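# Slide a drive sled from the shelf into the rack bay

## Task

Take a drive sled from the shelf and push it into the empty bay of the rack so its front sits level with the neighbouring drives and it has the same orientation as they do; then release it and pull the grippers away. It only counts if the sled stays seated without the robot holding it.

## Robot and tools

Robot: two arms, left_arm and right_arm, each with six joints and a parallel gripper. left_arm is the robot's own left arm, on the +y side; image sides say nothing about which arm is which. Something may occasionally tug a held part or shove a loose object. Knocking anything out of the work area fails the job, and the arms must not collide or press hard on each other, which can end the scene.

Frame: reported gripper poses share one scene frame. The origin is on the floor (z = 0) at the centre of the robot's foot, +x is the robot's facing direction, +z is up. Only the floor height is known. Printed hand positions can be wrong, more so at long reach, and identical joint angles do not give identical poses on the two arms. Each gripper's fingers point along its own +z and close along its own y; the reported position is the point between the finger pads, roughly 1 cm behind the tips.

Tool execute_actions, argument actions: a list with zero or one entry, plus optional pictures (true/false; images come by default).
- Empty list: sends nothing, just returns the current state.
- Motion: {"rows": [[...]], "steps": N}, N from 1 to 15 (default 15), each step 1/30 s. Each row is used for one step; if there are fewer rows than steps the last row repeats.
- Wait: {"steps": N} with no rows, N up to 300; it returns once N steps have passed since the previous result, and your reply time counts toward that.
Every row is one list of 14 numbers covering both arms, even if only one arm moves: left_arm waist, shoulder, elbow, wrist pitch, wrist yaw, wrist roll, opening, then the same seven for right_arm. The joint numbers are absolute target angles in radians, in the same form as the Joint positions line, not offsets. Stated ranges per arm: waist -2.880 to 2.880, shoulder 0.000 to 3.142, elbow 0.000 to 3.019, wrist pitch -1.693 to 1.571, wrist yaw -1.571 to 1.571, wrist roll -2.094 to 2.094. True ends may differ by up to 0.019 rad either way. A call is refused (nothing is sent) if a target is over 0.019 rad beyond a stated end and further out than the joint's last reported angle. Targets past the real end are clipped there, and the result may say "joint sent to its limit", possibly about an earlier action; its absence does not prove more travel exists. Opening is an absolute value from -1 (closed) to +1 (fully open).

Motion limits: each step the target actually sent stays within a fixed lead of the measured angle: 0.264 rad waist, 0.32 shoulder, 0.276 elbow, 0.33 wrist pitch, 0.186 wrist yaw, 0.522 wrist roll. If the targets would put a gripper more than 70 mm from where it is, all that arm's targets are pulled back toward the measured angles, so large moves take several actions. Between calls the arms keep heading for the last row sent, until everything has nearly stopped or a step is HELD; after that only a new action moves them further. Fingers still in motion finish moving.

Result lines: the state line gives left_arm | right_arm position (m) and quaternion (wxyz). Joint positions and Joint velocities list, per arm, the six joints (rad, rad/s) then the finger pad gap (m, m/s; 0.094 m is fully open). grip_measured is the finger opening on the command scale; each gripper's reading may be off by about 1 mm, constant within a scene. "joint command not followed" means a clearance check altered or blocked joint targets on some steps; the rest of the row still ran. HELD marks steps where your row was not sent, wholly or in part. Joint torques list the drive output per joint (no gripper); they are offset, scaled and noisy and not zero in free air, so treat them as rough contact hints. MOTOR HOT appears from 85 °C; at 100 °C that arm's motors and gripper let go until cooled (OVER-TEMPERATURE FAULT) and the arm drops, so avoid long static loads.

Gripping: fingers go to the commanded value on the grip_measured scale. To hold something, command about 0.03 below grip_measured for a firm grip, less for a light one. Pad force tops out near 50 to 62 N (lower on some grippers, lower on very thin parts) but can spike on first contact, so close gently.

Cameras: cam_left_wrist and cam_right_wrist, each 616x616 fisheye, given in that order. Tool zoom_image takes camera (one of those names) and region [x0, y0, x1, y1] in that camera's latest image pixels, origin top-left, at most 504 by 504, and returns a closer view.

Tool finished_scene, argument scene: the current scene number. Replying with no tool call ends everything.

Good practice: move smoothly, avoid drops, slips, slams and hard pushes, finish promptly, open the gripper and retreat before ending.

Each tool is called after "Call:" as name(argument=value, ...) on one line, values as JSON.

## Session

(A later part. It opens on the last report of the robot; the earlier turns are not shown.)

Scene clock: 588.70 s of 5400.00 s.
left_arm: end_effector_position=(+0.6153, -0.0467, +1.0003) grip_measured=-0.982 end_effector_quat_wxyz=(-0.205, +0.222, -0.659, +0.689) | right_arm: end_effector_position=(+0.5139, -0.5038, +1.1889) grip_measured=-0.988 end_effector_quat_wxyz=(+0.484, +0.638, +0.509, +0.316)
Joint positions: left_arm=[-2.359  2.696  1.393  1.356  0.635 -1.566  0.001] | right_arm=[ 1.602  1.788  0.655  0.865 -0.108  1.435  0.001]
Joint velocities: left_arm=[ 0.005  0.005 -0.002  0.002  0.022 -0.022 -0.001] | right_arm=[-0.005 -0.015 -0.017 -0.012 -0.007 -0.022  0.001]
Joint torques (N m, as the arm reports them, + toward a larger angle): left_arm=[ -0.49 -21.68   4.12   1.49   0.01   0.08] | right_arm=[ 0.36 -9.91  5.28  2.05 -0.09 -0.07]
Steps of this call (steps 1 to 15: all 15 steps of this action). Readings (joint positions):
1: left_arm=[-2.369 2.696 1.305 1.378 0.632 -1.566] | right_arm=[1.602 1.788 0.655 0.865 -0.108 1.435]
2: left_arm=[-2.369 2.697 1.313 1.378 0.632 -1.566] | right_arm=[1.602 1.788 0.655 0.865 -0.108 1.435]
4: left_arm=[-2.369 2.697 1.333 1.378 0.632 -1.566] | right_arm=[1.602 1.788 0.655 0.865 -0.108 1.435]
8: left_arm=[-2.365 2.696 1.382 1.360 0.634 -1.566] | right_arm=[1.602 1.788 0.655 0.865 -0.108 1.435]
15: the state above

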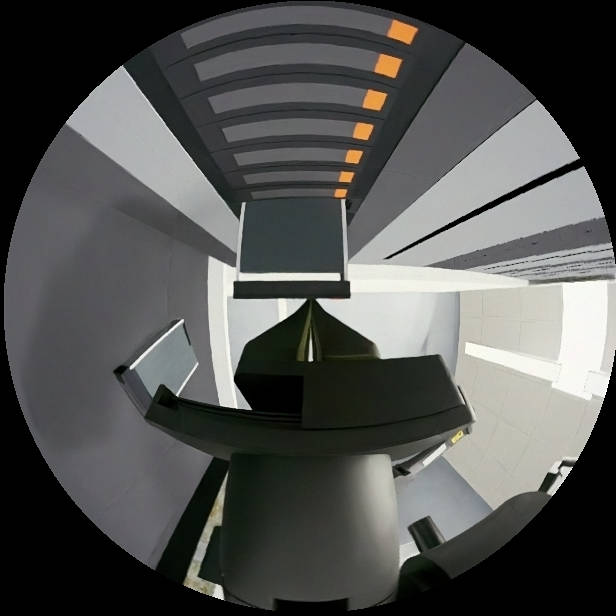

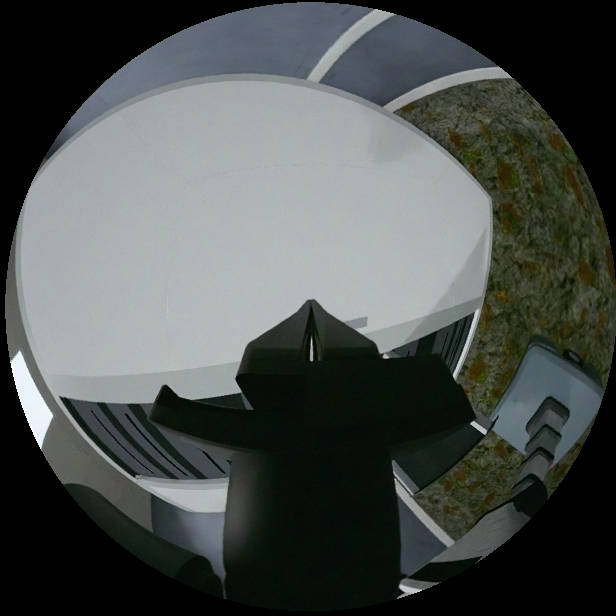

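Call:
execute_actions(actions=[{"rows":[[-2.342,2.70,1.41,1.31,0.64,-1.565,-1,1.6,1.8,0.66,0.87,-0.109,1.435,-1],[-2.342,2.70,1.41,1.31,0.64,-1.565,-1,1.6,1.8,0.66,0.87,-0.109,1.435,-1],[-2.342,2.70,1.41,1.31,0.64,-1.565,-1,1.6,1.8,0.66,0.87,-0.109,1.435,-1],[-2.342,2.70,1.41,1.31,0.64,-1.565,-1,1.6,1.8,0.66,0.87,-0.109,1.435,-1],[-2.342,2.70,1.41,1.31,0.64,-1.565,-1,1.6,1.8,0.66,0.87,-0.109,1.435,-1],[-2.335,2.708,1.45,1.29,0.645,-1.565,-1,1.6,1.8,0.66,0.87,-0.109,1.435,-1],[-2.335,2.708,1.45,1.29,0.645,-1.565,-1,1.6,1.8,0.66,0.87,-0.109,1.435,-1],[-2.335,2.708,1.45,1.29,0.645,-1.565,-1,1.6,1.8,0.66,0.87,-0.109,1.435,-1],[-2.328,2.715,1.49,1.265,0.65,-1.565,-1,1.6,1.8,0.66,0.87,-0.109,1.435,-1],[-2.328,2.715,1.49,1.265,0.65,-1.565,-1,1.6,1.8,0.66,0.87,-0.109,1.435,-1],[-2.328,2.715,1.49,1.265,0.65,-1.565,-1,1.6,1.8,0.66,0.87,-0.109,1.435,-1],[-2.318,2.72,1.525,1.24,0.66,-1.565,-1,1.6,1.8,0.66,0.87,-0.109,1.435,-1]],"steps":15}])

Scene clock: 601.37 s of 5400.00 s.
left_arm: end_effector_position=(+0.6487, -0.0414, +0.9939) grip_measured=-0.982 end_effector_quat_wxyz=(-0.199, +0.229, -0.664, +0.683) | right_arm: end_effector_position=(+0.5139, -0.5038, +1.1889) grip_measured=-0.988 end_effector_quat_wxyz=(+0.484, +0.638, +0.509, +0.316)
Joint positions: left_arm=[-2.333  2.716  1.49   1.255  0.657 -1.566  0.001] | right_arm=[ 1.602  1.788  0.655  0.865 -0.108  1.435  0.001]
Joint velocities: left_arm=[ 0.093 -0.005  0.208 -0.066 -0.066  0.007  0.001] | right_arm=[ 0.015  0.005 -0.002 -0.007 -0.007  0.051 -0.   ]
Joint torques (N m, as the arm reports them, + toward a larger angle): left_arm=[ -0.33 -21.12   4.94   1.61   0.11   0.09] | right_arm=[  0.21 -10.04   5.23   2.04  -0.08  -0.07]
Steps of this call (steps 1 to 15: the robot went on to your last target; steps 16 to 90: nothing new was sent; then 9.17 s passed at rest; steps 91 to 105: all 15 steps of this action). Readings (joint positions):
91: left_arm=[-2.359 2.696 1.393 1.349 0.636 -1.566] | right_arm=[1.602 1.788 0.655 0.865 -0.108 1.435]
92: left_arm=[-2.358 2.696 1.393 1.339 0.637 -1.566] | right_arm=[1.602 1.788 0.655 0.865 -0.108 1.435]
94: left_arm=[-2.356 2.696 1.393 1.327 0.637 -1.566] | right_arm=[1.602 1.788 0.655 0.865 -0.108 1.435]
98: left_arm=[-2.351 2.701 1.407 1.308 0.645 -1.566] | right_arm=[1.602 1.788 0.655 0.865 -0.108 1.435]
105: the state above

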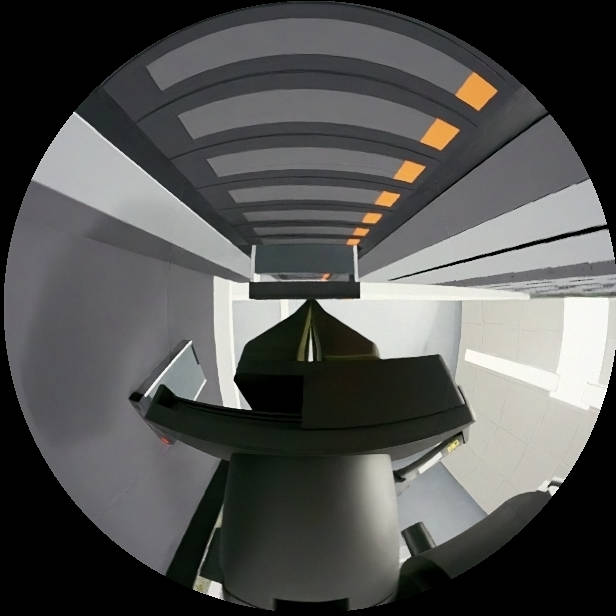

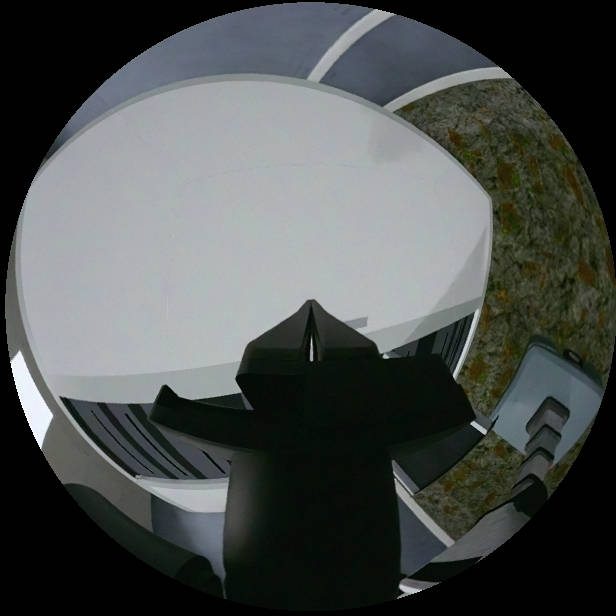

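Pushing is working; continuing.

Call:
execute_actions(actions=[{"rows":[[-2.318,2.725,1.53,1.225,0.665,-1.565,-1,1.6,1.8,0.66,0.87,-0.109,1.435,-1],[-2.318,2.725,1.53,1.225,0.665,-1.565,-1,1.6,1.8,0.66,0.87,-0.109,1.435,-1],[-2.318,2.725,1.53,1.225,0.665,-1.565,-1,1.6,1.8,0.66,0.87,-0.109,1.435,-1],[-2.31,2.73,1.56,1.195,0.675,-1.565,-1,1.6,1.8,0.66,0.87,-0.109,1.435,-1],[-2.31,2.73,1.56,1.195,0.675,-1.565,-1,1.6,1.8,0.66,0.87,-0.109,1.435,-1],[-2.31,2.73,1.56,1.195,0.675,-1.565,-1,1.6,1.8,0.66,0.87,-0.109,1.435,-1],[-2.302,2.735,1.59,1.165,0.685,-1.565,-1,1.6,1.8,0.66,0.87,-0.109,1.435,-1],[-2.302,2.735,1.59,1.165,0.685,-1.565,-1,1.6,1.8,0.66,0.87,-0.109,1.435,-1],[-2.302,2.735,1.59,1.165,0.685,-1.565,-1,1.6,1.8,0.66,0.87,-0.109,1.435,-1],[-2.295,2.74,1.62,1.135,0.695,-1.565,-1,1.6,1.8,0.66,0.87,-0.109,1.435,-1]],"steps":15}])

Scene clock: 611.67 s of 5400.00 s.
left_arm: end_effector_position=(+0.6654, -0.0393, +0.9788) grip_measured=-0.982 end_effector_quat_wxyz=(-0.179, +0.236, -0.678, +0.673) | right_arm: end_effector_position=(+0.5139, -0.5038, +1.1889) grip_measured=-0.988 end_effector_quat_wxyz=(+0.484, +0.638, +0.509, +0.316)
Joint positions: left_arm=[-2.317  2.739  1.558  1.155  0.692 -1.558  0.001] | right_arm=[ 1.602  1.788  0.655  0.865 -0.108  1.435  0.001]
Joint velocities: left_arm=[-0.015  0.024  0.017 -0.042 -0.037  0.007 -0.001] | right_arm=[-0.005 -0.015 -0.002  0.012 -0.066 -0.022  0.   ]
Joint torques (N m, as the arm reports them, + toward a larger angle): left_arm=[  0.85 -22.42   7.67   1.26   0.15  -0.01] | right_arm=[  0.4  -10.23   5.26   2.03  -0.09  -0.06]
Steps of this call (steps 1 to 15: the robot went on to your last target; steps 16 to 90: nothing new was sent; then 6.80 s passed at rest; steps 91 to 105: all 15 steps of this action). Readings (joint positions):
91: left_arm=[-2.324 2.716 1.500 1.248 0.660 -1.566] | right_arm=[1.602 1.788 0.655 0.865 -0.108 1.435]
92: left_arm=[-2.324 2.716 1.500 1.244 0.661 -1.566] | right_arm=[1.602 1.788 0.655 0.865 -0.108 1.435]
94: left_arm=[-2.324 2.717 1.503 1.233 0.667 -1.566] | right_arm=[1.602 1.788 0.655 0.865 -0.108 1.435]
98: left_arm=[-2.321 2.726 1.535 1.194 0.682 -1.566] | right_arm=[1.602 1.788 0.655 0.865 -0.108 1.435]
105: the state above

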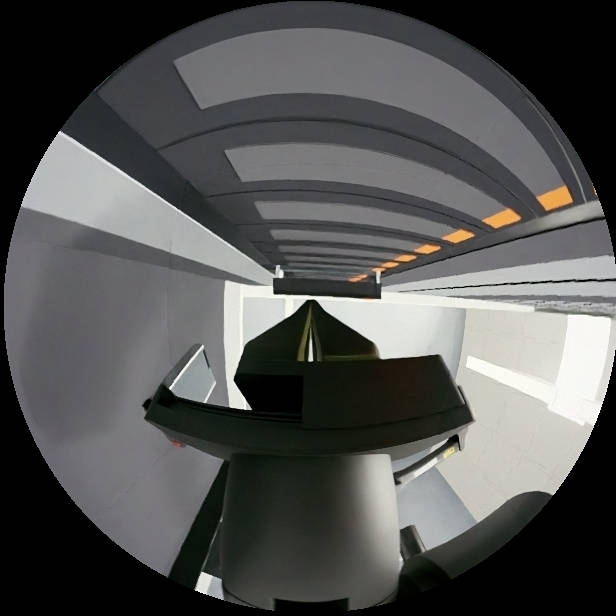

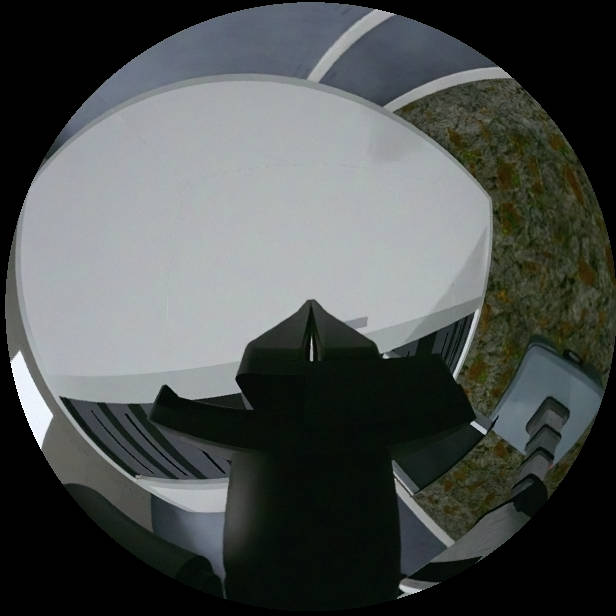

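Call:
execute_actions(actions=[{"rows":[[-2.295,2.73,1.62,1.17,0.695,-1.565,-1,1.6,1.8,0.66,0.87,-0.109,1.435,-1],[-2.295,2.73,1.63,1.18,0.695,-1.565,-1,1.6,1.8,0.66,0.87,-0.109,1.435,-1],[-2.292,2.73,1.64,1.18,0.695,-1.565,-1,1.6,1.8,0.66,0.87,-0.109,1.435,-1],[-2.292,2.73,1.65,1.18,0.695,-1.565,-1,1.6,1.8,0.66,0.87,-0.109,1.435,-1],[-2.288,2.73,1.66,1.17,0.695,-1.565,-1,1.6,1.8,0.66,0.87,-0.109,1.435,-1],[-2.288,2.73,1.67,1.16,0.695,-1.565,-1,1.6,1.8,0.66,0.87,-0.109,1.435,-1],[-2.284,2.73,1.68,1.15,0.695,-1.565,-1,1.6,1.8,0.66,0.87,-0.109,1.435,-1]],"steps":15}])

Scene clock: 619.57 s of 5400.00 s.
left_arm: end_effector_position=(+0.6670, -0.0392, +0.9768) grip_measured=-0.982 end_effector_quat_wxyz=(-0.191, +0.225, -0.679, +0.672) | right_arm: end_effector_position=(+0.5139, -0.5038, +1.1889) grip_measured=-0.988 end_effector_quat_wxyz=(+0.484, +0.638, +0.509, +0.316)
Joint positions: left_arm=[-2.316  2.749  1.57   1.161  0.692 -1.531  0.001] | right_arm=[ 1.602  1.788  0.655  0.865 -0.108  1.435  0.001]
Joint velocities: left_arm=[-0.024 -0.005  0.012 -0.002  0.007 -0.007 -0.   ] | right_arm=[ 0.005  0.005 -0.007  0.012  0.037  0.037  0.   ]
Joint torques (N m, as the arm reports them, + toward a larger angle): left_arm=[  1.64 -23.99  10.83   1.58   0.14  -0.32] | right_arm=[  0.4  -10.09   5.26   2.03  -0.08  -0.07]
Steps of this call (steps 1 to 15: the robot went on to your last target; steps 16 to 90: nothing new was sent; then 4.40 s passed at rest; steps 91 to 105: all 15 steps of this action). Readings (joint positions):
91: left_arm=[-2.317 2.740 1.559 1.153 0.692 -1.557] | right_arm=[1.602 1.788 0.655 0.865 -0.108 1.435]
92: left_arm=[-2.317 2.740 1.560 1.155 0.692 -1.557] | right_arm=[1.602 1.788 0.655 0.865 -0.108 1.435]
94: left_arm=[-2.317 2.742 1.562 1.159 0.692 -1.557] | right_arm=[1.602 1.788 0.655 0.865 -0.108 1.435]
98: left_arm=[-2.317 2.746 1.567 1.161 0.692 -1.543] | right_arm=[1.602 1.788 0.655 0.865 -0.108 1.435]
105: the state above

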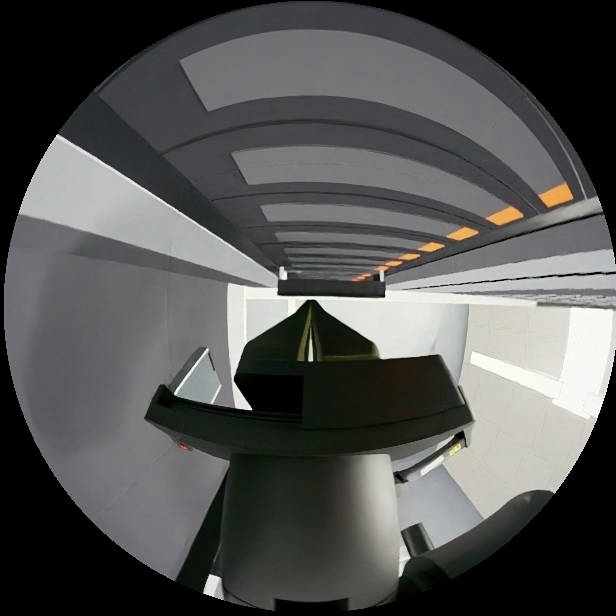

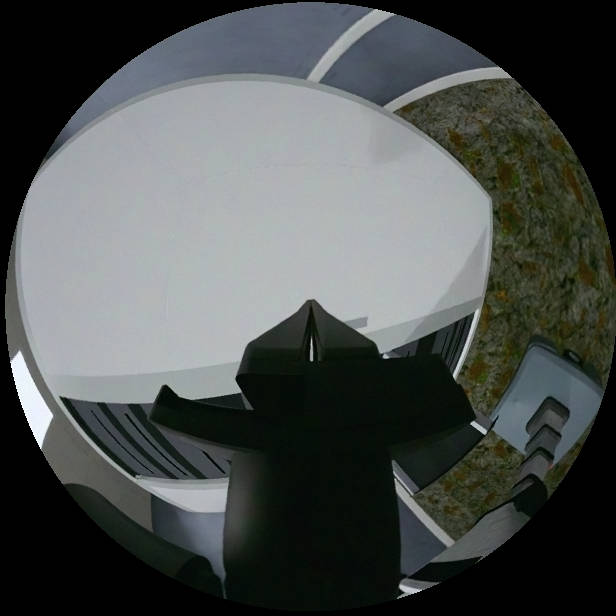

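Call:
execute_actions(actions=[{"rows":[[-2.315,2.73,1.53,1.19,0.69,-1.565,-1,1.6,1.8,0.66,0.87,-0.109,1.435,-1],[-2.315,2.72,1.53,1.19,0.69,-1.565,-1,1.6,1.8,0.66,0.87,-0.109,1.435,-1],[-2.315,2.70,1.53,1.19,0.69,-1.565,-1,1.6,1.8,0.66,0.87,-0.109,1.435,-1],[-2.315,2.685,1.53,1.18,0.69,-1.565,-1,1.6,1.8,0.66,0.87,-0.109,1.435,-1],[-2.315,2.675,1.53,1.17,0.69,-1.565,-1,1.6,1.8,0.66,0.87,-0.109,1.435,-1]],"steps":15}])

Scene clock: 627.60 s of 5400.00 s.
left_arm: end_effector_position=(+0.6658, -0.0387, +0.9992) grip_measured=-0.982 end_effector_quat_wxyz=(-0.187, +0.229, -0.675, +0.676) | right_arm: end_effector_position=(+0.5139, -0.5038, +1.1889) grip_measured=-0.988 end_effector_quat_wxyz=(+0.484, +0.638, +0.509, +0.316)
Joint positions: left_arm=[-2.318  2.698  1.525  1.166  0.691 -1.553  0.001] | right_arm=[ 1.602  1.788  0.655  0.865 -0.108  1.435  0.001]
Joint velocities: left_arm=[ 0.005 -0.005 -0.022 -0.002 -0.022 -0.066  0.   ] | right_arm=[-0.015 -0.005 -0.017  0.002 -0.066  0.007 -0.   ]
Joint torques (N m, as the arm reports them, + toward a larger angle): left_arm=[ -1.07 -24.01   3.93   2.27  -0.04  -0.08] | right_arm=[  0.4  -10.05   5.31   1.97  -0.08  -0.07]
Steps of this call (steps 1 to 15: the robot went on to your last target; steps 16 to 90: nothing new was sent; then 4.53 s passed at rest; steps 91 to 105: all 15 steps of this action). Readings (joint positions):
91: left_arm=[-2.317 2.749 1.561 1.162 0.691 -1.533] | right_arm=[1.602 1.788 0.655 0.865 -0.108 1.435]
92: left_arm=[-2.317 2.745 1.552 1.165 0.691 -1.537] | right_arm=[1.602 1.788 0.655 0.865 -0.108 1.435]
94: left_arm=[-2.317 2.738 1.536 1.166 0.691 -1.543] | right_arm=[1.602 1.788 0.655 0.865 -0.108 1.435]
98: left_arm=[-2.317 2.720 1.527 1.166 0.691 -1.549] | right_arm=[1.602 1.788 0.655 0.865 -0.108 1.435]
105: the state above

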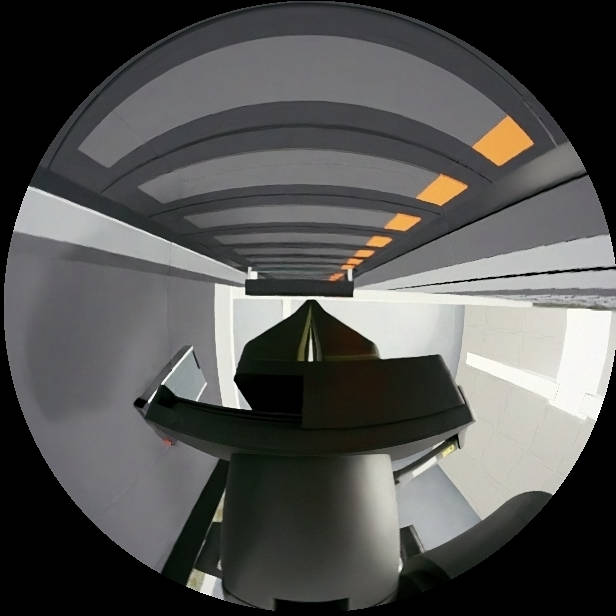

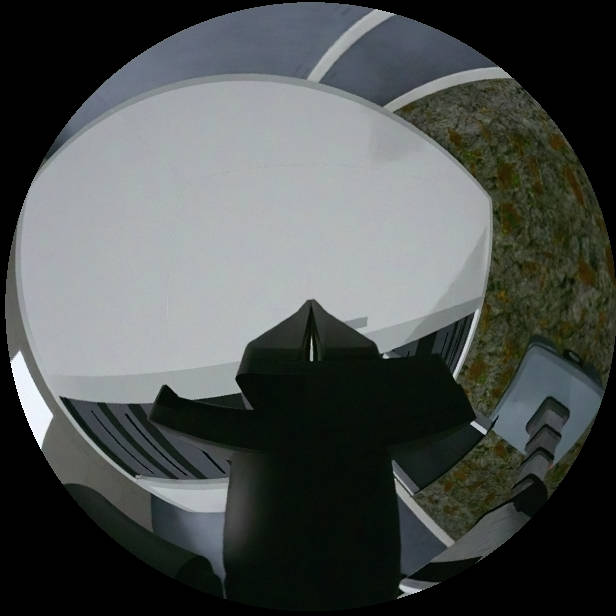

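Call:
execute_actions(actions=[{"rows":[[-2.33,2.68,1.42,1.25,0.69,-1.565,-1,1.6,1.8,0.66,0.87,-0.109,1.435,-1],[-2.33,2.68,1.42,1.25,0.69,-1.565,-1,1.6,1.8,0.66,0.87,-0.109,1.435,-1],[-2.33,2.68,1.42,1.25,0.69,-1.565,-1,1.6,1.8,0.66,0.87,-0.109,1.435,-1],[-2.34,2.67,1.30,1.34,0.69,-1.565,-1,1.6,1.8,0.66,0.87,-0.109,1.435,-1],[-2.34,2.67,1.30,1.34,0.69,-1.565,-1,1.6,1.8,0.66,0.87,-0.109,1.435,-1],[-2.34,2.67,1.30,1.34,0.69,-1.565,-1,1.6,1.8,0.66,0.87,-0.109,1.435,-1],[-2.36,2.65,1.2,1.42,0.6,-1.565,-1,1.6,1.8,0.66,0.87,-0.109,1.435,-1],[-2.36,2.65,1.2,1.42,0.6,-1.565,-1,1.6,1.8,0.66,0.87,-0.109,1.435,-1],[-2.36,2.65,1.2,1.42,0.6,-1.565,-1,1.6,1.8,0.66,0.87,-0.109,1.435,-1],[-2.41,2.65,1.2,1.44,0.3,-1.565,-1,1.6,1.8,0.66,0.87,-0.109,1.435,-1],[-2.41,2.65,1.2,1.44,0.3,-1.565,-1,1.6,1.8,0.66,0.87,-0.109,1.435,-1],[-2.41,2.65,1.2,1.44,0.3,-1.565,-1,1.6,1.8,0.66,0.87,-0.109,1.435,-1],[-2.47,2.65,1.2,1.46,0,-1.565,-1,1.6,1.8,0.66,0.87,-0.109,1.435,-1]],"steps":15}], pictures=false)

Call:
execute_actions(actions=[{"steps":20}])

Scene clock: 649.00 s of 5400.00 s.
left_arm: end_effector_position=(+0.5872, +0.0073, +0.9685) grip_measured=-0.982 end_effector_quat_wxyz=(+0.339, -0.406, +0.623, -0.576) | right_arm: end_effector_position=(+0.5139, -0.5038, +1.1889) grip_measured=-0.988 end_effector_quat_wxyz=(+0.484, +0.638, +0.509, +0.316)
Joint positions: left_arm=[-2.431  2.675  1.185  1.427  0.06  -1.554  0.001] | right_arm=[ 1.602  1.788  0.655  0.865 -0.108  1.435  0.001]
Joint velocities: left_arm=[-0.571 -0.073  0.007  0.183 -1.736 -0.007  0.001] | right_arm=[-0.015 -0.015 -0.012 -0.007  0.081  0.007 -0.001]
Joint torques (N m, as the arm reports them, + toward a larger angle): left_arm=[ -1.3  -20.37   2.65   2.94   0.16  -0.05] | right_arm=[ 0.37 -9.88  5.32  2.03 -0.08 -0.07]
Steps of this call (steps 1 to 15: the robot went on to your last target; steps 16 to 90: nothing new was sent; then 17.90 s passed at rest; steps 91 to 105: all 15 steps of this action). Readings (joint positions):
91: left_arm=[-2.318 2.697 1.511 1.178 0.689 -1.553] | right_arm=[1.602 1.788 0.655 0.865 -0.108 1.435]
92: left_arm=[-2.318 2.688 1.484 1.199 0.689 -1.553] | right_arm=[1.602 1.788 0.655 0.865 -0.108 1.435]
94: left_arm=[-2.319 2.680 1.423 1.239 0.688 -1.554] | right_arm=[1.602 1.788 0.655 0.865 -0.108 1.435]
98: left_arm=[-2.330 2.670 1.258 1.351 0.617 -1.554] | right_arm=[1.602 1.788 0.655 0.865 -0.108 1.435]
105: the state above

Scene clock: 649.67 s of 5400.00 s.
left_arm: end_effector_position=(+0.5811, -0.0125, +0.9767) grip_measured=-0.982 end_effector_quat_wxyz=(+0.347, -0.405, +0.617, -0.578) | right_arm: end_effector_position=(+0.5139, -0.5038, +1.1889) grip_measured=-0.988 end_effector_quat_wxyz=(+0.484, +0.638, +0.509, +0.316)
Joint positions: left_arm=[-2.477  2.668  1.185  1.438  0.003 -1.554  0.001] | right_arm=[ 1.602  1.788  0.655  0.865 -0.108  1.435  0.001]
Joint velocities: left_arm=[ 0.005  0.005  0.007  0.007 -0.007  0.037 -0.   ] | right_arm=[ 0.015 -0.005 -0.007 -0.017 -0.007 -0.007 -0.001]
Joint torques (N m, as the arm reports them, + toward a larger angle): left_arm=[ -0.63 -20.33   2.83   3.17  -0.15  -0.04] | right_arm=[  0.44 -10.11   5.31   2.05  -0.1   -0.07]
Steps of this call (steps 1 to 20: the robot went on to your last target). Readings (joint positions):
1: left_arm=[-2.449 2.673 1.185 1.431 0.025 -1.554] | right_arm=[1.602 1.788 0.655 0.865 -0.108 1.435]
2: left_arm=[-2.463 2.671 1.185 1.434 0.012 -1.554] | right_arm=[1.602 1.788 0.655 0.865 -0.108 1.435]
4: left_arm=[-2.482 2.669 1.185 1.437 0.007 -1.554] | right_arm=[1.602 1.788 0.655 0.865 -0.108 1.435]
8: left_arm=[-2.485 2.668 1.185 1.438 0.004 -1.554] | right_arm=[1.602 1.788 0.655 0.865 -0.108 1.435]
20: the state above

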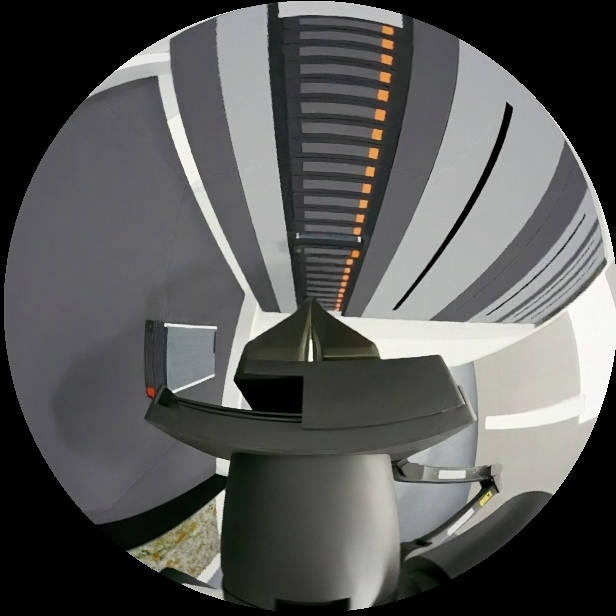

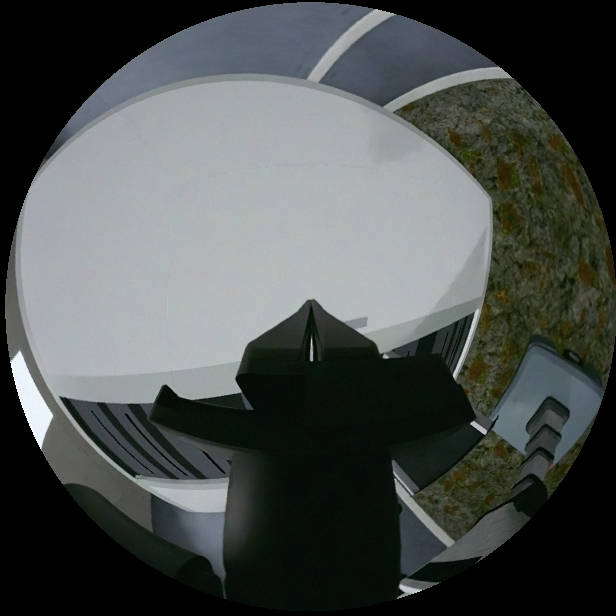

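Call:
execute_actions(actions=[{"rows":[[-2.465,2.66,1.27,1.39,0,-1.565,-1,1.6,1.8,0.66,0.87,-0.109,1.435,-1],[-2.465,2.66,1.27,1.39,0,-1.565,-1,1.6,1.8,0.66,0.87,-0.109,1.435,-1],[-2.465,2.66,1.27,1.39,0,-1.565,-1,1.6,1.8,0.66,0.87,-0.109,1.435,-1],[-2.465,2.66,1.27,1.39,0,-1.565,-1,1.6,1.8,0.66,0.87,-0.109,1.435,-1],[-2.46,2.67,1.35,1.32,0,-1.565,-1,1.6,1.8,0.66,0.87,-0.109,1.435,-1],[-2.46,2.67,1.35,1.32,0,-1.565,-1,1.6,1.8,0.66,0.87,-0.109,1.435,-1],[-2.46,2.67,1.35,1.32,0,-1.565,-1,1.6,1.8,0.66,0.87,-0.109,1.435,-1],[-2.46,2.67,1.35,1.32,0,-1.565,-1,1.6,1.8,0.66,0.87,-0.109,1.435,-1],[-2.455,2.68,1.42,1.26,0,-1.565,-1,1.6,1.8,0.66,0.87,-0.109,1.435,-1]],"steps":15}], pictures=false)

Call:
execute_actions(actions=[{"steps":10}])

Scene clock: 661.60 s of 5400.00 s.
left_arm: end_effector_position=(+0.6607, -0.0370, +0.9981) grip_measured=-0.982 end_effector_quat_wxyz=(+0.362, -0.401, +0.599, -0.591) | right_arm: end_effector_position=(+0.5139, -0.5038, +1.1889) grip_measured=-0.988 end_effector_quat_wxyz=(+0.484, +0.638, +0.509, +0.316)
Joint positions: left_arm=[-2.463  2.676  1.407  1.275  0.003 -1.554  0.001] | right_arm=[ 1.602  1.788  0.655  0.865 -0.108  1.435  0.001]
Joint velocities: left_arm=[ 0.015 -0.005  0.012 -0.037 -0.007  0.066 -0.   ] | right_arm=[ 0.005 -0.005 -0.007 -0.007 -0.066 -0.022 -0.   ]
Joint torques (N m, as the arm reports them, + toward a larger angle): left_arm=[ -0.52 -20.27   4.12   1.56  -0.14  -0.05] | right_arm=[  0.39 -10.15   5.29   2.02  -0.1   -0.07]
Steps of this call (steps 1 to 15: the robot went on to your last target; steps 16 to 90: nothing new was sent; then 8.43 s passed at rest; steps 91 to 105: all 15 steps of this action). Readings (joint positions):
91: left_arm=[-2.477 2.669 1.191 1.431 0.003 -1.554] | right_arm=[1.602 1.788 0.655 0.865 -0.108 1.435]
92: left_arm=[-2.477 2.670 1.204 1.418 0.003 -1.554] | right_arm=[1.602 1.788 0.655 0.865 -0.108 1.435]
94: left_arm=[-2.476 2.671 1.233 1.405 0.003 -1.554] | right_arm=[1.602 1.788 0.655 0.865 -0.108 1.435]
98: left_arm=[-2.472 2.674 1.320 1.341 0.003 -1.554] | right_arm=[1.602 1.788 0.655 0.865 -0.108 1.435]
105: the state above

Scene clock: 661.93 s of 5400.00 s.
left_arm: end_effector_position=(+0.6606, -0.0364, +0.9963) grip_measured=-0.982 end_effector_quat_wxyz=(+0.362, -0.402, +0.600, -0.589) | right_arm: end_effector_position=(+0.5139, -0.5038, +1.1889) grip_measured=-0.988 end_effector_quat_wxyz=(+0.484, +0.638, +0.509, +0.316)
Joint positions: left_arm=[-2.462  2.677  1.407  1.271  0.003 -1.554  0.001] | right_arm=[ 1.602  1.788  0.655  0.865 -0.108  1.435  0.001]
Joint velocities: left_arm=[-0.005  0.005  0.007 -0.002 -0.051  0.081 -0.001] | right_arm=[-0.005 -0.015 -0.002 -0.027 -0.051  0.037 -0.   ]
Joint torques (N m, as the arm reports them, + toward a larger angle): left_arm=[ -0.59 -20.94   4.08   1.6   -0.14  -0.05] | right_arm=[  0.43 -10.16   5.27   2.    -0.09  -0.04]
Steps of this call (steps 1 to 10: the robot went on to your last target). Readings (joint positions):
1: left_arm=[-2.463 2.676 1.407 1.274 0.003 -1.554] | right_arm=[1.602 1.788 0.655 0.865 -0.108 1.435]
2: left_arm=[-2.462 2.677 1.407 1.273 0.003 -1.554] | right_arm=[1.602 1.788 0.655 0.865 -0.108 1.435]
4: left_arm=[-2.462 2.677 1.407 1.271 0.003 -1.554] | right_arm=[1.602 1.788 0.655 0.865 -0.108 1.435]
8: left_arm=[-2.462 2.677 1.407 1.271 0.003 -1.554] | right_arm=[1.602 1.788 0.655 0.865 -0.108 1.435]
10: the state above

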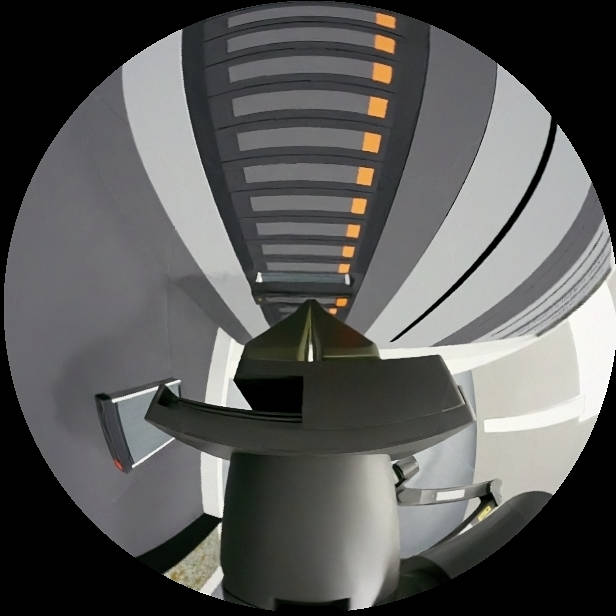

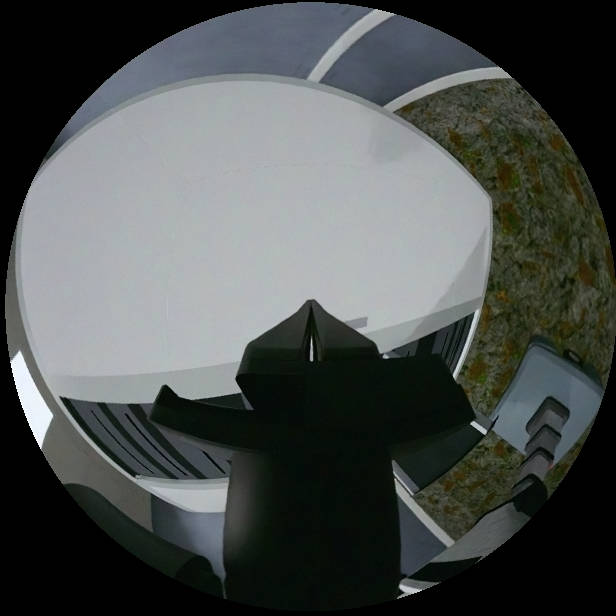

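Call:
execute_actions(actions=[{"rows":[[-2.455,2.68,1.44,1.255,0,-1.565,-1,1.6,1.8,0.66,0.87,-0.109,1.435,-1],[-2.455,2.68,1.44,1.255,0,-1.565,-1,1.6,1.8,0.66,0.87,-0.109,1.435,-1],[-2.455,2.68,1.44,1.255,0,-1.565,-1,1.6,1.8,0.66,0.87,-0.109,1.435,-1],[-2.448,2.686,1.465,1.23,0,-1.565,-1,1.6,1.8,0.66,0.87,-0.109,1.435,-1],[-2.448,2.686,1.465,1.23,0,-1.565,-1,1.6,1.8,0.66,0.87,-0.109,1.435,-1],[-2.448,2.686,1.465,1.23,0,-1.565,-1,1.6,1.8,0.66,0.87,-0.109,1.435,-1],[-2.441,2.692,1.49,1.205,0,-1.565,-1,1.6,1.8,0.66,0.87,-0.109,1.435,-1],[-2.441,2.692,1.49,1.205,0,-1.565,-1,1.6,1.8,0.66,0.87,-0.109,1.435,-1],[-2.441,2.692,1.49,1.205,0,-1.565,-1,1.6,1.8,0.66,0.87,-0.109,1.435,-1],[-2.435,2.698,1.515,1.18,0,-1.565,-1,1.6,1.8,0.66,0.87,-0.109,1.435,-1]],"steps":15}])

Call:
zoom_image(camera="cam_left_wrist", region=[230,220,400,330])

Scene clock: 675.90 s of 5400.00 s.
left_arm: end_effector_position=(+0.6864, -0.0357, +0.9943) grip_measured=-0.983 end_effector_quat_wxyz=(+0.362, -0.408, +0.603, -0.582) | right_arm: end_effector_position=(+0.5139, -0.5038, +1.1889) grip_measured=-0.988 end_effector_quat_wxyz=(+0.484, +0.638, +0.509, +0.316)
Joint positions: left_arm=[-2.447  2.689  1.48   1.194  0.006 -1.554  0.001] | right_arm=[ 1.602  1.788  0.655  0.865 -0.108  1.435  0.001]
Joint velocities: left_arm=[-0.005  0.005 -0.012 -0.012 -0.022  0.022 -0.001] | right_arm=[-0.015 -0.005  0.017 -0.027 -0.007  0.022 -0.   ]
Joint torques (N m, as the arm reports them, + toward a larger angle): left_arm=[  0.13 -21.01   5.97   1.5   -0.23  -0.05] | right_arm=[  0.4  -10.1    5.25   1.99  -0.07  -0.06]
Steps of this call (steps 1 to 15: the robot went on to your last target; steps 16 to 90: nothing new was sent; then 10.47 s passed at rest; steps 91 to 105: all 15 steps of this action). Readings (joint positions):
91: left_arm=[-2.462 2.677 1.407 1.270 0.003 -1.554] | right_arm=[1.602 1.788 0.655 0.865 -0.108 1.435]
92: left_arm=[-2.462 2.677 1.407 1.269 0.003 -1.554] | right_arm=[1.602 1.788 0.655 0.865 -0.108 1.435]
94: left_arm=[-2.462 2.677 1.410 1.262 0.003 -1.554] | right_arm=[1.602 1.788 0.655 0.865 -0.108 1.435]
98: left_arm=[-2.459 2.683 1.440 1.230 0.003 -1.554] | right_arm=[1.602 1.788 0.655 0.865 -0.108 1.435]
105: the state above

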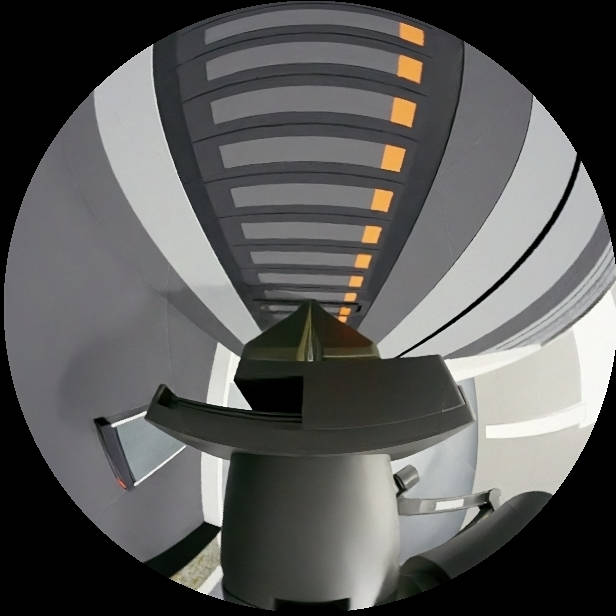

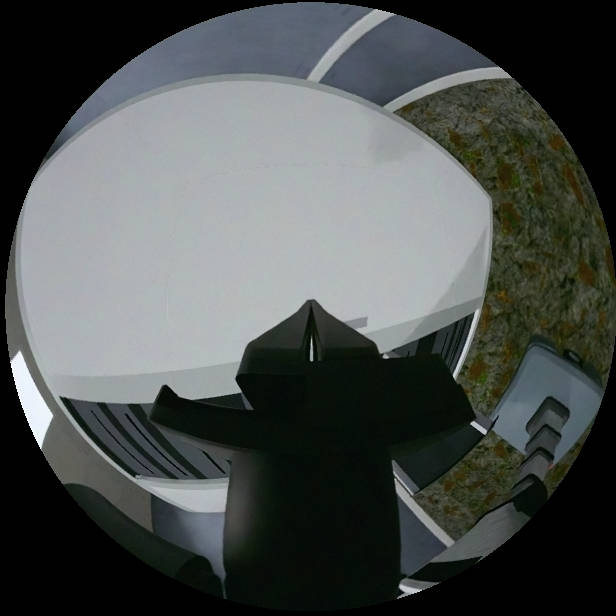

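Region (230, 220, 400, 330) of cam_left_wrist's 616x616 image, scaled by 2.965, with more detail than that image has; it fills the top 326 rows of this view, and the rest is white.

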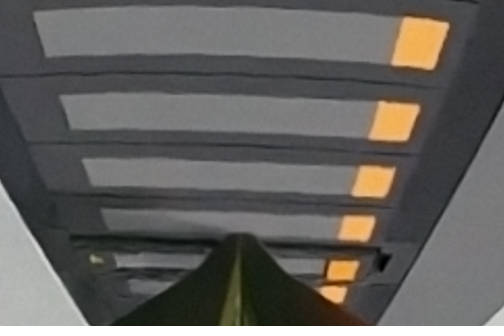

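Call:
execute_actions(actions=[{"rows":[[-2.432,2.70,1.525,1.18,0,-1.565,-1,1.6,1.8,0.66,0.87,-0.109,1.435,-1],[-2.43,2.70,1.535,1.175,0,-1.565,-1,1.6,1.8,0.66,0.87,-0.109,1.435,-1],[-2.428,2.70,1.545,1.17,0,-1.565,-1,1.6,1.8,0.66,0.87,-0.109,1.435,-1],[-2.426,2.70,1.555,1.165,0,-1.565,-1,1.6,1.8,0.66,0.87,-0.109,1.435,-1],[-2.424,2.702,1.565,1.16,0,-1.565,-1,1.6,1.8,0.66,0.87,-0.109,1.435,-1],[-2.422,2.704,1.575,1.155,0,-1.565,-1,1.6,1.8,0.66,0.87,-0.109,1.435,-1]],"steps":15}])

Call:
zoom_image(camera="cam_left_wrist", region=[230,220,400,330])

Scene clock: 685.47 s of 5400.00 s.
left_arm: end_effector_position=(+0.6877, -0.0368, +0.9912) grip_measured=-0.983 end_effector_quat_wxyz=(+0.361, -0.408, +0.604, -0.582) | right_arm: end_effector_position=(+0.5139, -0.5038, +1.1889) grip_measured=-0.988 end_effector_quat_wxyz=(+0.484, +0.638, +0.509, +0.316)
Joint positions: left_arm=[-2.447  2.696  1.49   1.189  0.009 -1.554  0.001] | right_arm=[ 1.602  1.788  0.655  0.865 -0.108  1.435  0.001]
Joint velocities: left_arm=[-0.005 -0.005 -0.007  0.002 -0.007  0.037  0.   ] | right_arm=[-0.015  0.005 -0.002 -0.007 -0.125  0.022  0.   ]
Joint torques (N m, as the arm reports them, + toward a larger angle): left_arm=[  0.77 -21.05   9.17   0.52  -0.44  -0.05] | right_arm=[ 0.49 -9.99  5.26  2.05 -0.09 -0.06]
Steps of this call (steps 1 to 15: the robot went on to your last target; steps 16 to 90: nothing new was sent; then 6.07 s passed at rest; steps 91 to 105: all 15 steps of this action). Readings (joint positions):
91: left_arm=[-2.447 2.689 1.481 1.194 0.006 -1.554] | right_arm=[1.602 1.788 0.655 0.865 -0.108 1.435]
92: left_arm=[-2.447 2.689 1.481 1.194 0.006 -1.554] | right_arm=[1.602 1.788 0.655 0.865 -0.108 1.435]
94: left_arm=[-2.447 2.690 1.483 1.193 0.006 -1.554] | right_arm=[1.602 1.788 0.655 0.865 -0.108 1.435]
98: left_arm=[-2.447 2.694 1.489 1.190 0.007 -1.554] | right_arm=[1.602 1.788 0.655 0.865 -0.108 1.435]
105: the state above

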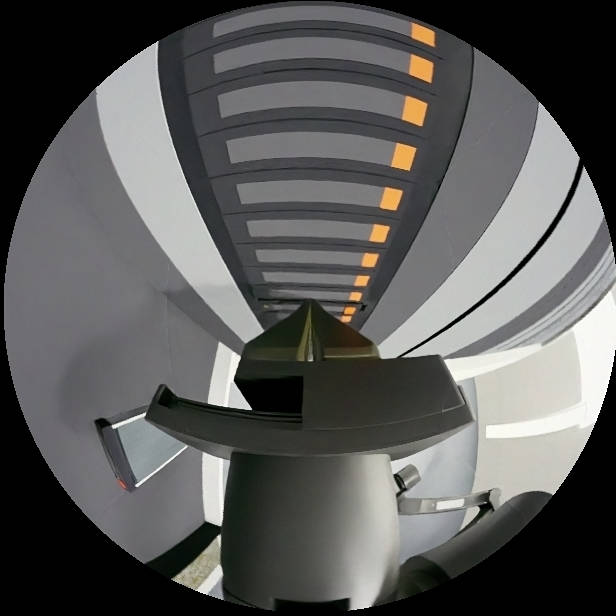

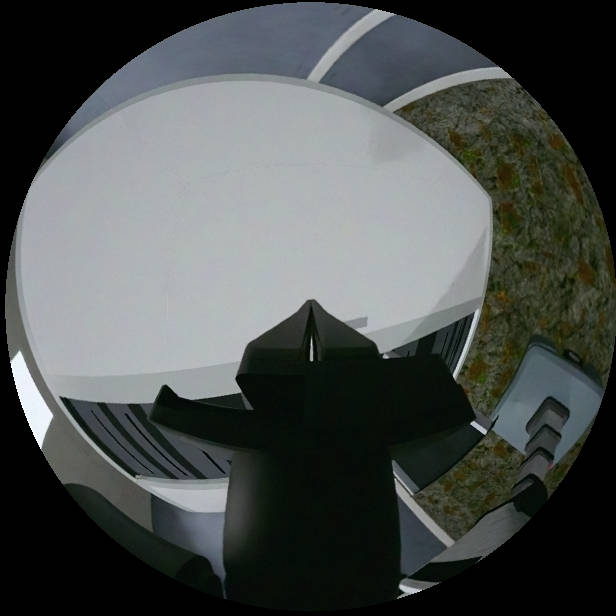

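Region (230, 220, 400, 330) of cam_left_wrist's 616x616 image, scaled by 2.965, with more detail than that image has; it fills the top 326 rows of this view, and the rest is white.

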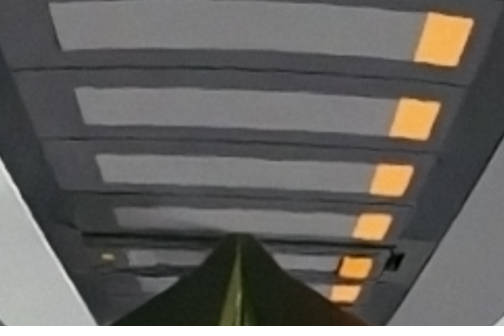

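Call:
execute_actions(actions=[{"rows":[[-2.447,2.69,1.46,1.2,0,-1.565,-1,1.6,1.8,0.66,0.87,-0.109,1.435,-1],[-2.447,2.69,1.46,1.2,0,-1.565,-1,1.6,1.8,0.66,0.87,-0.109,1.435,-1],[-2.447,2.69,1.46,1.2,0,-1.565,-1,1.6,1.8,0.66,0.87,-0.109,1.435,-1],[-2.45,2.68,1.40,1.26,0,-1.565,-1,1.6,1.8,0.66,0.87,-0.109,1.435,-1],[-2.45,2.68,1.40,1.26,0,-1.565,-1,1.6,1.8,0.66,0.87,-0.109,1.435,-1],[-2.45,2.68,1.40,1.26,0,-1.565,-1,1.6,1.8,0.66,0.87,-0.109,1.435,-1],[-2.44,2.67,1.34,1.31,0,-1.565,-1,1.6,1.8,0.66,0.87,-0.109,1.435,-1]],"steps":15}])

Call:
zoom_image(camera="cam_left_wrist", region=[230,200,400,310])

Scene clock: 696.17 s of 5400.00 s.
left_arm: end_effector_position=(+0.6344, -0.0149, +0.9673) grip_measured=-0.983 end_effector_quat_wxyz=(+0.351, -0.418, +0.619, -0.565) | right_arm: end_effector_position=(+0.5139, -0.5038, +1.1889) grip_measured=-0.988 end_effector_quat_wxyz=(+0.484, +0.638, +0.509, +0.316)
Joint positions: left_arm=[-2.448  2.688  1.332  1.286  0.003 -1.554  0.001] | right_arm=[ 1.602  1.788  0.655  0.865 -0.108  1.435  0.001]
Joint velocities: left_arm=[-0.005 -0.005  0.002  0.046  0.051 -0.037  0.   ] | right_arm=[-0.024 -0.005 -0.007 -0.002  0.022  0.022 -0.   ]
Joint torques (N m, as the arm reports them, + toward a larger angle): left_arm=[ -0.45 -21.81   3.18   3.13  -0.15  -0.05] | right_arm=[ 0.33 -9.92  5.27  1.99 -0.09 -0.06]
Steps of this call (steps 1 to 15: the robot went on to your last target; steps 16 to 90: nothing new was sent; then 7.20 s passed at rest; steps 91 to 105: all 15 steps of this action). Readings (joint positions):
91: left_arm=[-2.448 2.696 1.484 1.190 0.008 -1.554] | right_arm=[1.602 1.788 0.655 0.865 -0.108 1.435]
92: left_arm=[-2.448 2.695 1.478 1.190 0.006 -1.554] | right_arm=[1.602 1.788 0.655 0.865 -0.108 1.435]
94: left_arm=[-2.448 2.694 1.460 1.199 0.004 -1.554] | right_arm=[1.602 1.788 0.655 0.865 -0.108 1.435]
98: left_arm=[-2.448 2.689 1.379 1.260 0.003 -1.554] | right_arm=[1.602 1.788 0.655 0.865 -0.108 1.435]
105: the state above

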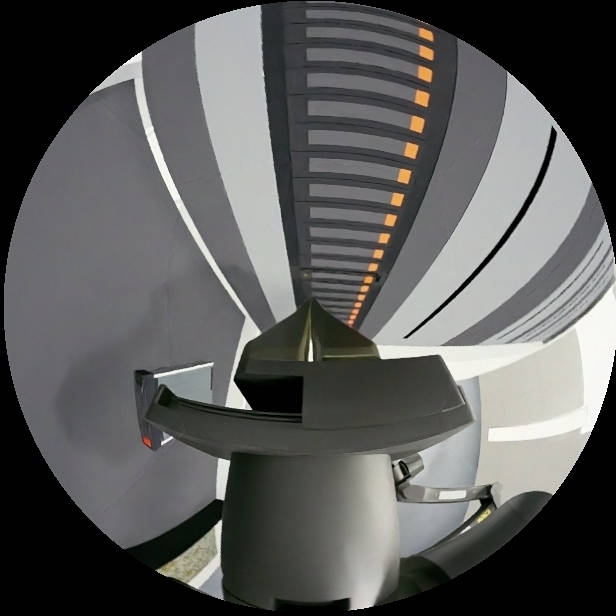

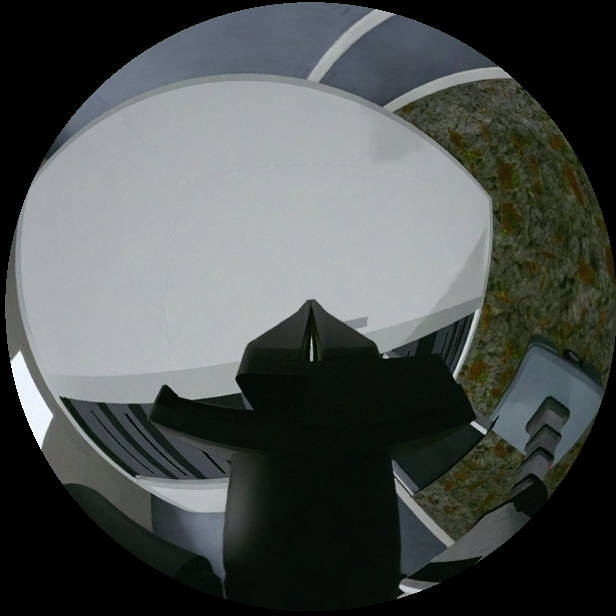

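Region (230, 200, 400, 310) of cam_left_wrist's 616x616 image, scaled by 2.965, with more detail than that image has; it fills the top 326 rows of this view, and the rest is white.

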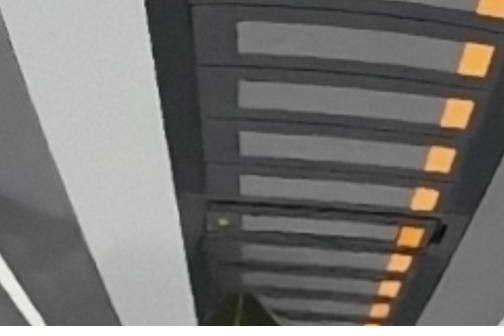

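Call:
execute_actions(actions=[{"rows":[[-2.462,2.665,1.39,1.30,0,-1.565,-1,1.6,1.8,0.66,0.87,-0.109,1.435,-1],[-2.462,2.665,1.39,1.30,0,-1.565,-1,1.6,1.8,0.66,0.87,-0.109,1.435,-1],[-2.462,2.665,1.39,1.30,0,-1.565,-1,1.6,1.8,0.66,0.87,-0.109,1.435,-1],[-2.462,2.665,1.39,1.30,0,-1.565,-1,1.6,1.8,0.66,0.87,-0.109,1.435,-1],[-2.462,2.67,1.45,1.26,0,-1.565,-1,1.6,1.8,0.66,0.87,-0.109,1.435,-1],[-2.462,2.67,1.45,1.26,0,-1.565,-1,1.6,1.8,0.66,0.87,-0.109,1.435,-1],[-2.462,2.67,1.45,1.26,0,-1.565,-1,1.6,1.8,0.66,0.87,-0.109,1.435,-1],[-2.462,2.68,1.49,1.22,0,-1.565,-1,1.6,1.8,0.66,0.87,-0.109,1.435,-1],[-2.462,2.68,1.49,1.22,0,-1.565,-1,1.6,1.8,0.66,0.87,-0.109,1.435,-1],[-2.462,2.68,1.49,1.22,0,-1.565,-1,1.6,1.8,0.66,0.87,-0.109,1.435,-1],[-2.458,2.69,1.53,1.19,0,-1.565,-1,1.6,1.8,0.66,0.87,-0.109,1.435,-1]],"steps":15}], pictures=false)

Call:
execute_actions(actions=[{"rows":[[-2.455,2.692,1.55,1.185,0,-1.565,-1,1.6,1.8,0.66,0.87,-0.109,1.435,-1]],"steps":15}])

Call:
zoom_image(camera="cam_left_wrist", region=[230,220,400,330])

Scene clock: 711.63 s of 5400.00 s.
left_arm: end_effector_position=(+0.6864, -0.0410, +0.9988) grip_measured=-0.983 end_effector_quat_wxyz=(+0.364, -0.404, +0.599, -0.588) | right_arm: end_effector_position=(+0.5139, -0.5038, +1.1889) grip_measured=-0.988 end_effector_quat_wxyz=(+0.484, +0.638, +0.509, +0.316)
Joint positions: left_arm=[-2.454  2.69   1.486  1.206  0.004 -1.554  0.001] | right_arm=[ 1.602  1.788  0.655  0.865 -0.108  1.435  0.001]
Joint velocities: left_arm=[-0.015  0.005  0.046 -0.12  -0.007 -0.051  0.001] | right_arm=[ 0.015 -0.005  0.007  0.002 -0.066 -0.095 -0.   ]
Joint torques (N m, as the arm reports them, + toward a larger angle): left_arm=[ -2.1  -22.12   6.3    1.76  -0.19  -0.05] | right_arm=[  0.07 -10.11   5.24   2.03  -0.08  -0.06]
Steps of this call (steps 1 to 15: the robot went on to your last target; steps 16 to 90: nothing new was sent; then 11.97 s passed at rest; steps 91 to 105: all 15 steps of this action). Readings (joint positions):
91: left_arm=[-2.448 2.688 1.335 1.287 0.003 -1.554] | right_arm=[1.602 1.788 0.655 0.865 -0.108 1.435]
92: left_arm=[-2.448 2.688 1.340 1.287 0.003 -1.554] | right_arm=[1.602 1.788 0.655 0.865 -0.108 1.435]
94: left_arm=[-2.449 2.688 1.353 1.287 0.003 -1.554] | right_arm=[1.602 1.788 0.655 0.865 -0.108 1.435]
98: left_arm=[-2.451 2.689 1.416 1.264 0.003 -1.554] | right_arm=[1.602 1.788 0.655 0.865 -0.108 1.435]
105: the state above

Scene clock: 712.13 s of 5400.00 s.
left_arm: end_effector_position=(+0.6879, -0.0423, +0.9984) grip_measured=-0.983 end_effector_quat_wxyz=(+0.363, -0.404, +0.599, -0.588) | right_arm: end_effector_position=(+0.5139, -0.5038, +1.1889) grip_measured=-0.988 end_effector_quat_wxyz=(+0.484, +0.638, +0.509, +0.316)
Joint positions: left_arm=[-2.455  2.691  1.493  1.199  0.004 -1.554  0.001] | right_arm=[ 1.602  1.788  0.655  0.865 -0.108  1.435  0.001]
Joint velocities: left_arm=[-0.024 -0.005 -0.017 -0.022 -0.037  0.051 -0.001] | right_arm=[ 0.005 -0.005 -0.002 -0.017 -0.037 -0.007  0.001]
Joint torques (N m, as the arm reports them, + toward a larger angle): left_arm=[ -0.87 -21.9    7.41   1.51  -0.22  -0.05] | right_arm=[  0.49 -10.11   5.28   1.96  -0.08  -0.07]
Steps of this call (steps 1 to 15: all 15 steps of this action). Readings (joint positions):
1: left_arm=[-2.454 2.690 1.490 1.202 0.004 -1.554] | right_arm=[1.602 1.788 0.655 0.865 -0.108 1.435]
2: left_arm=[-2.454 2.691 1.492 1.200 0.004 -1.554] | right_arm=[1.602 1.788 0.655 0.865 -0.108 1.435]
4: left_arm=[-2.455 2.691 1.493 1.199 0.004 -1.554] | right_arm=[1.602 1.788 0.655 0.865 -0.108 1.435]
8: left_arm=[-2.455 2.691 1.493 1.199 0.004 -1.554] | right_arm=[1.602 1.788 0.655 0.865 -0.108 1.435]
15: the state above

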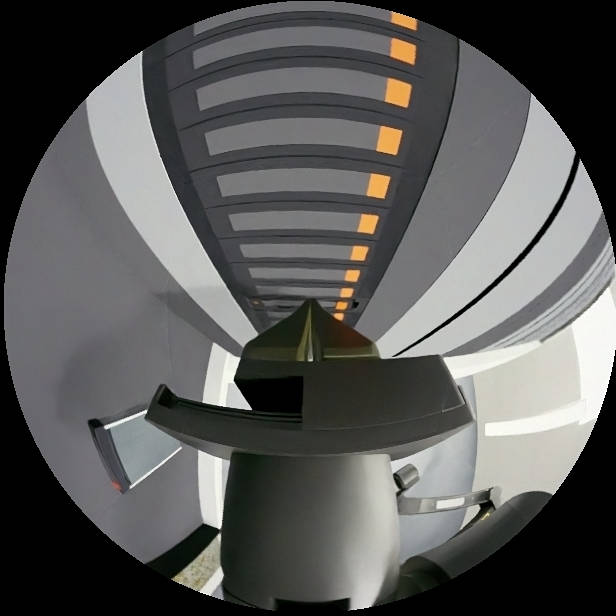

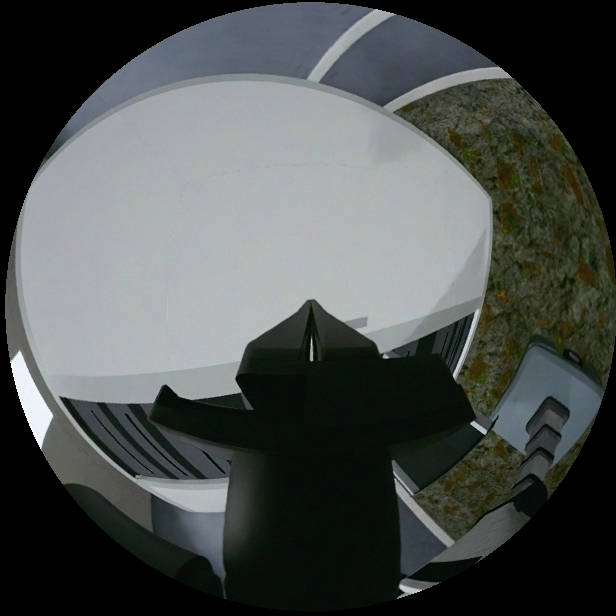

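Region (230, 220, 400, 330) of cam_left_wrist's 616x616 image, scaled by 2.965, with more detail than that image has; it fills the top 326 rows of this view, and the rest is white.

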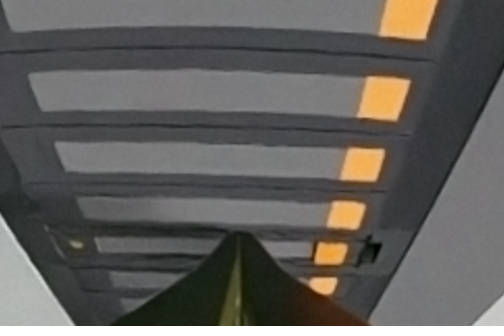

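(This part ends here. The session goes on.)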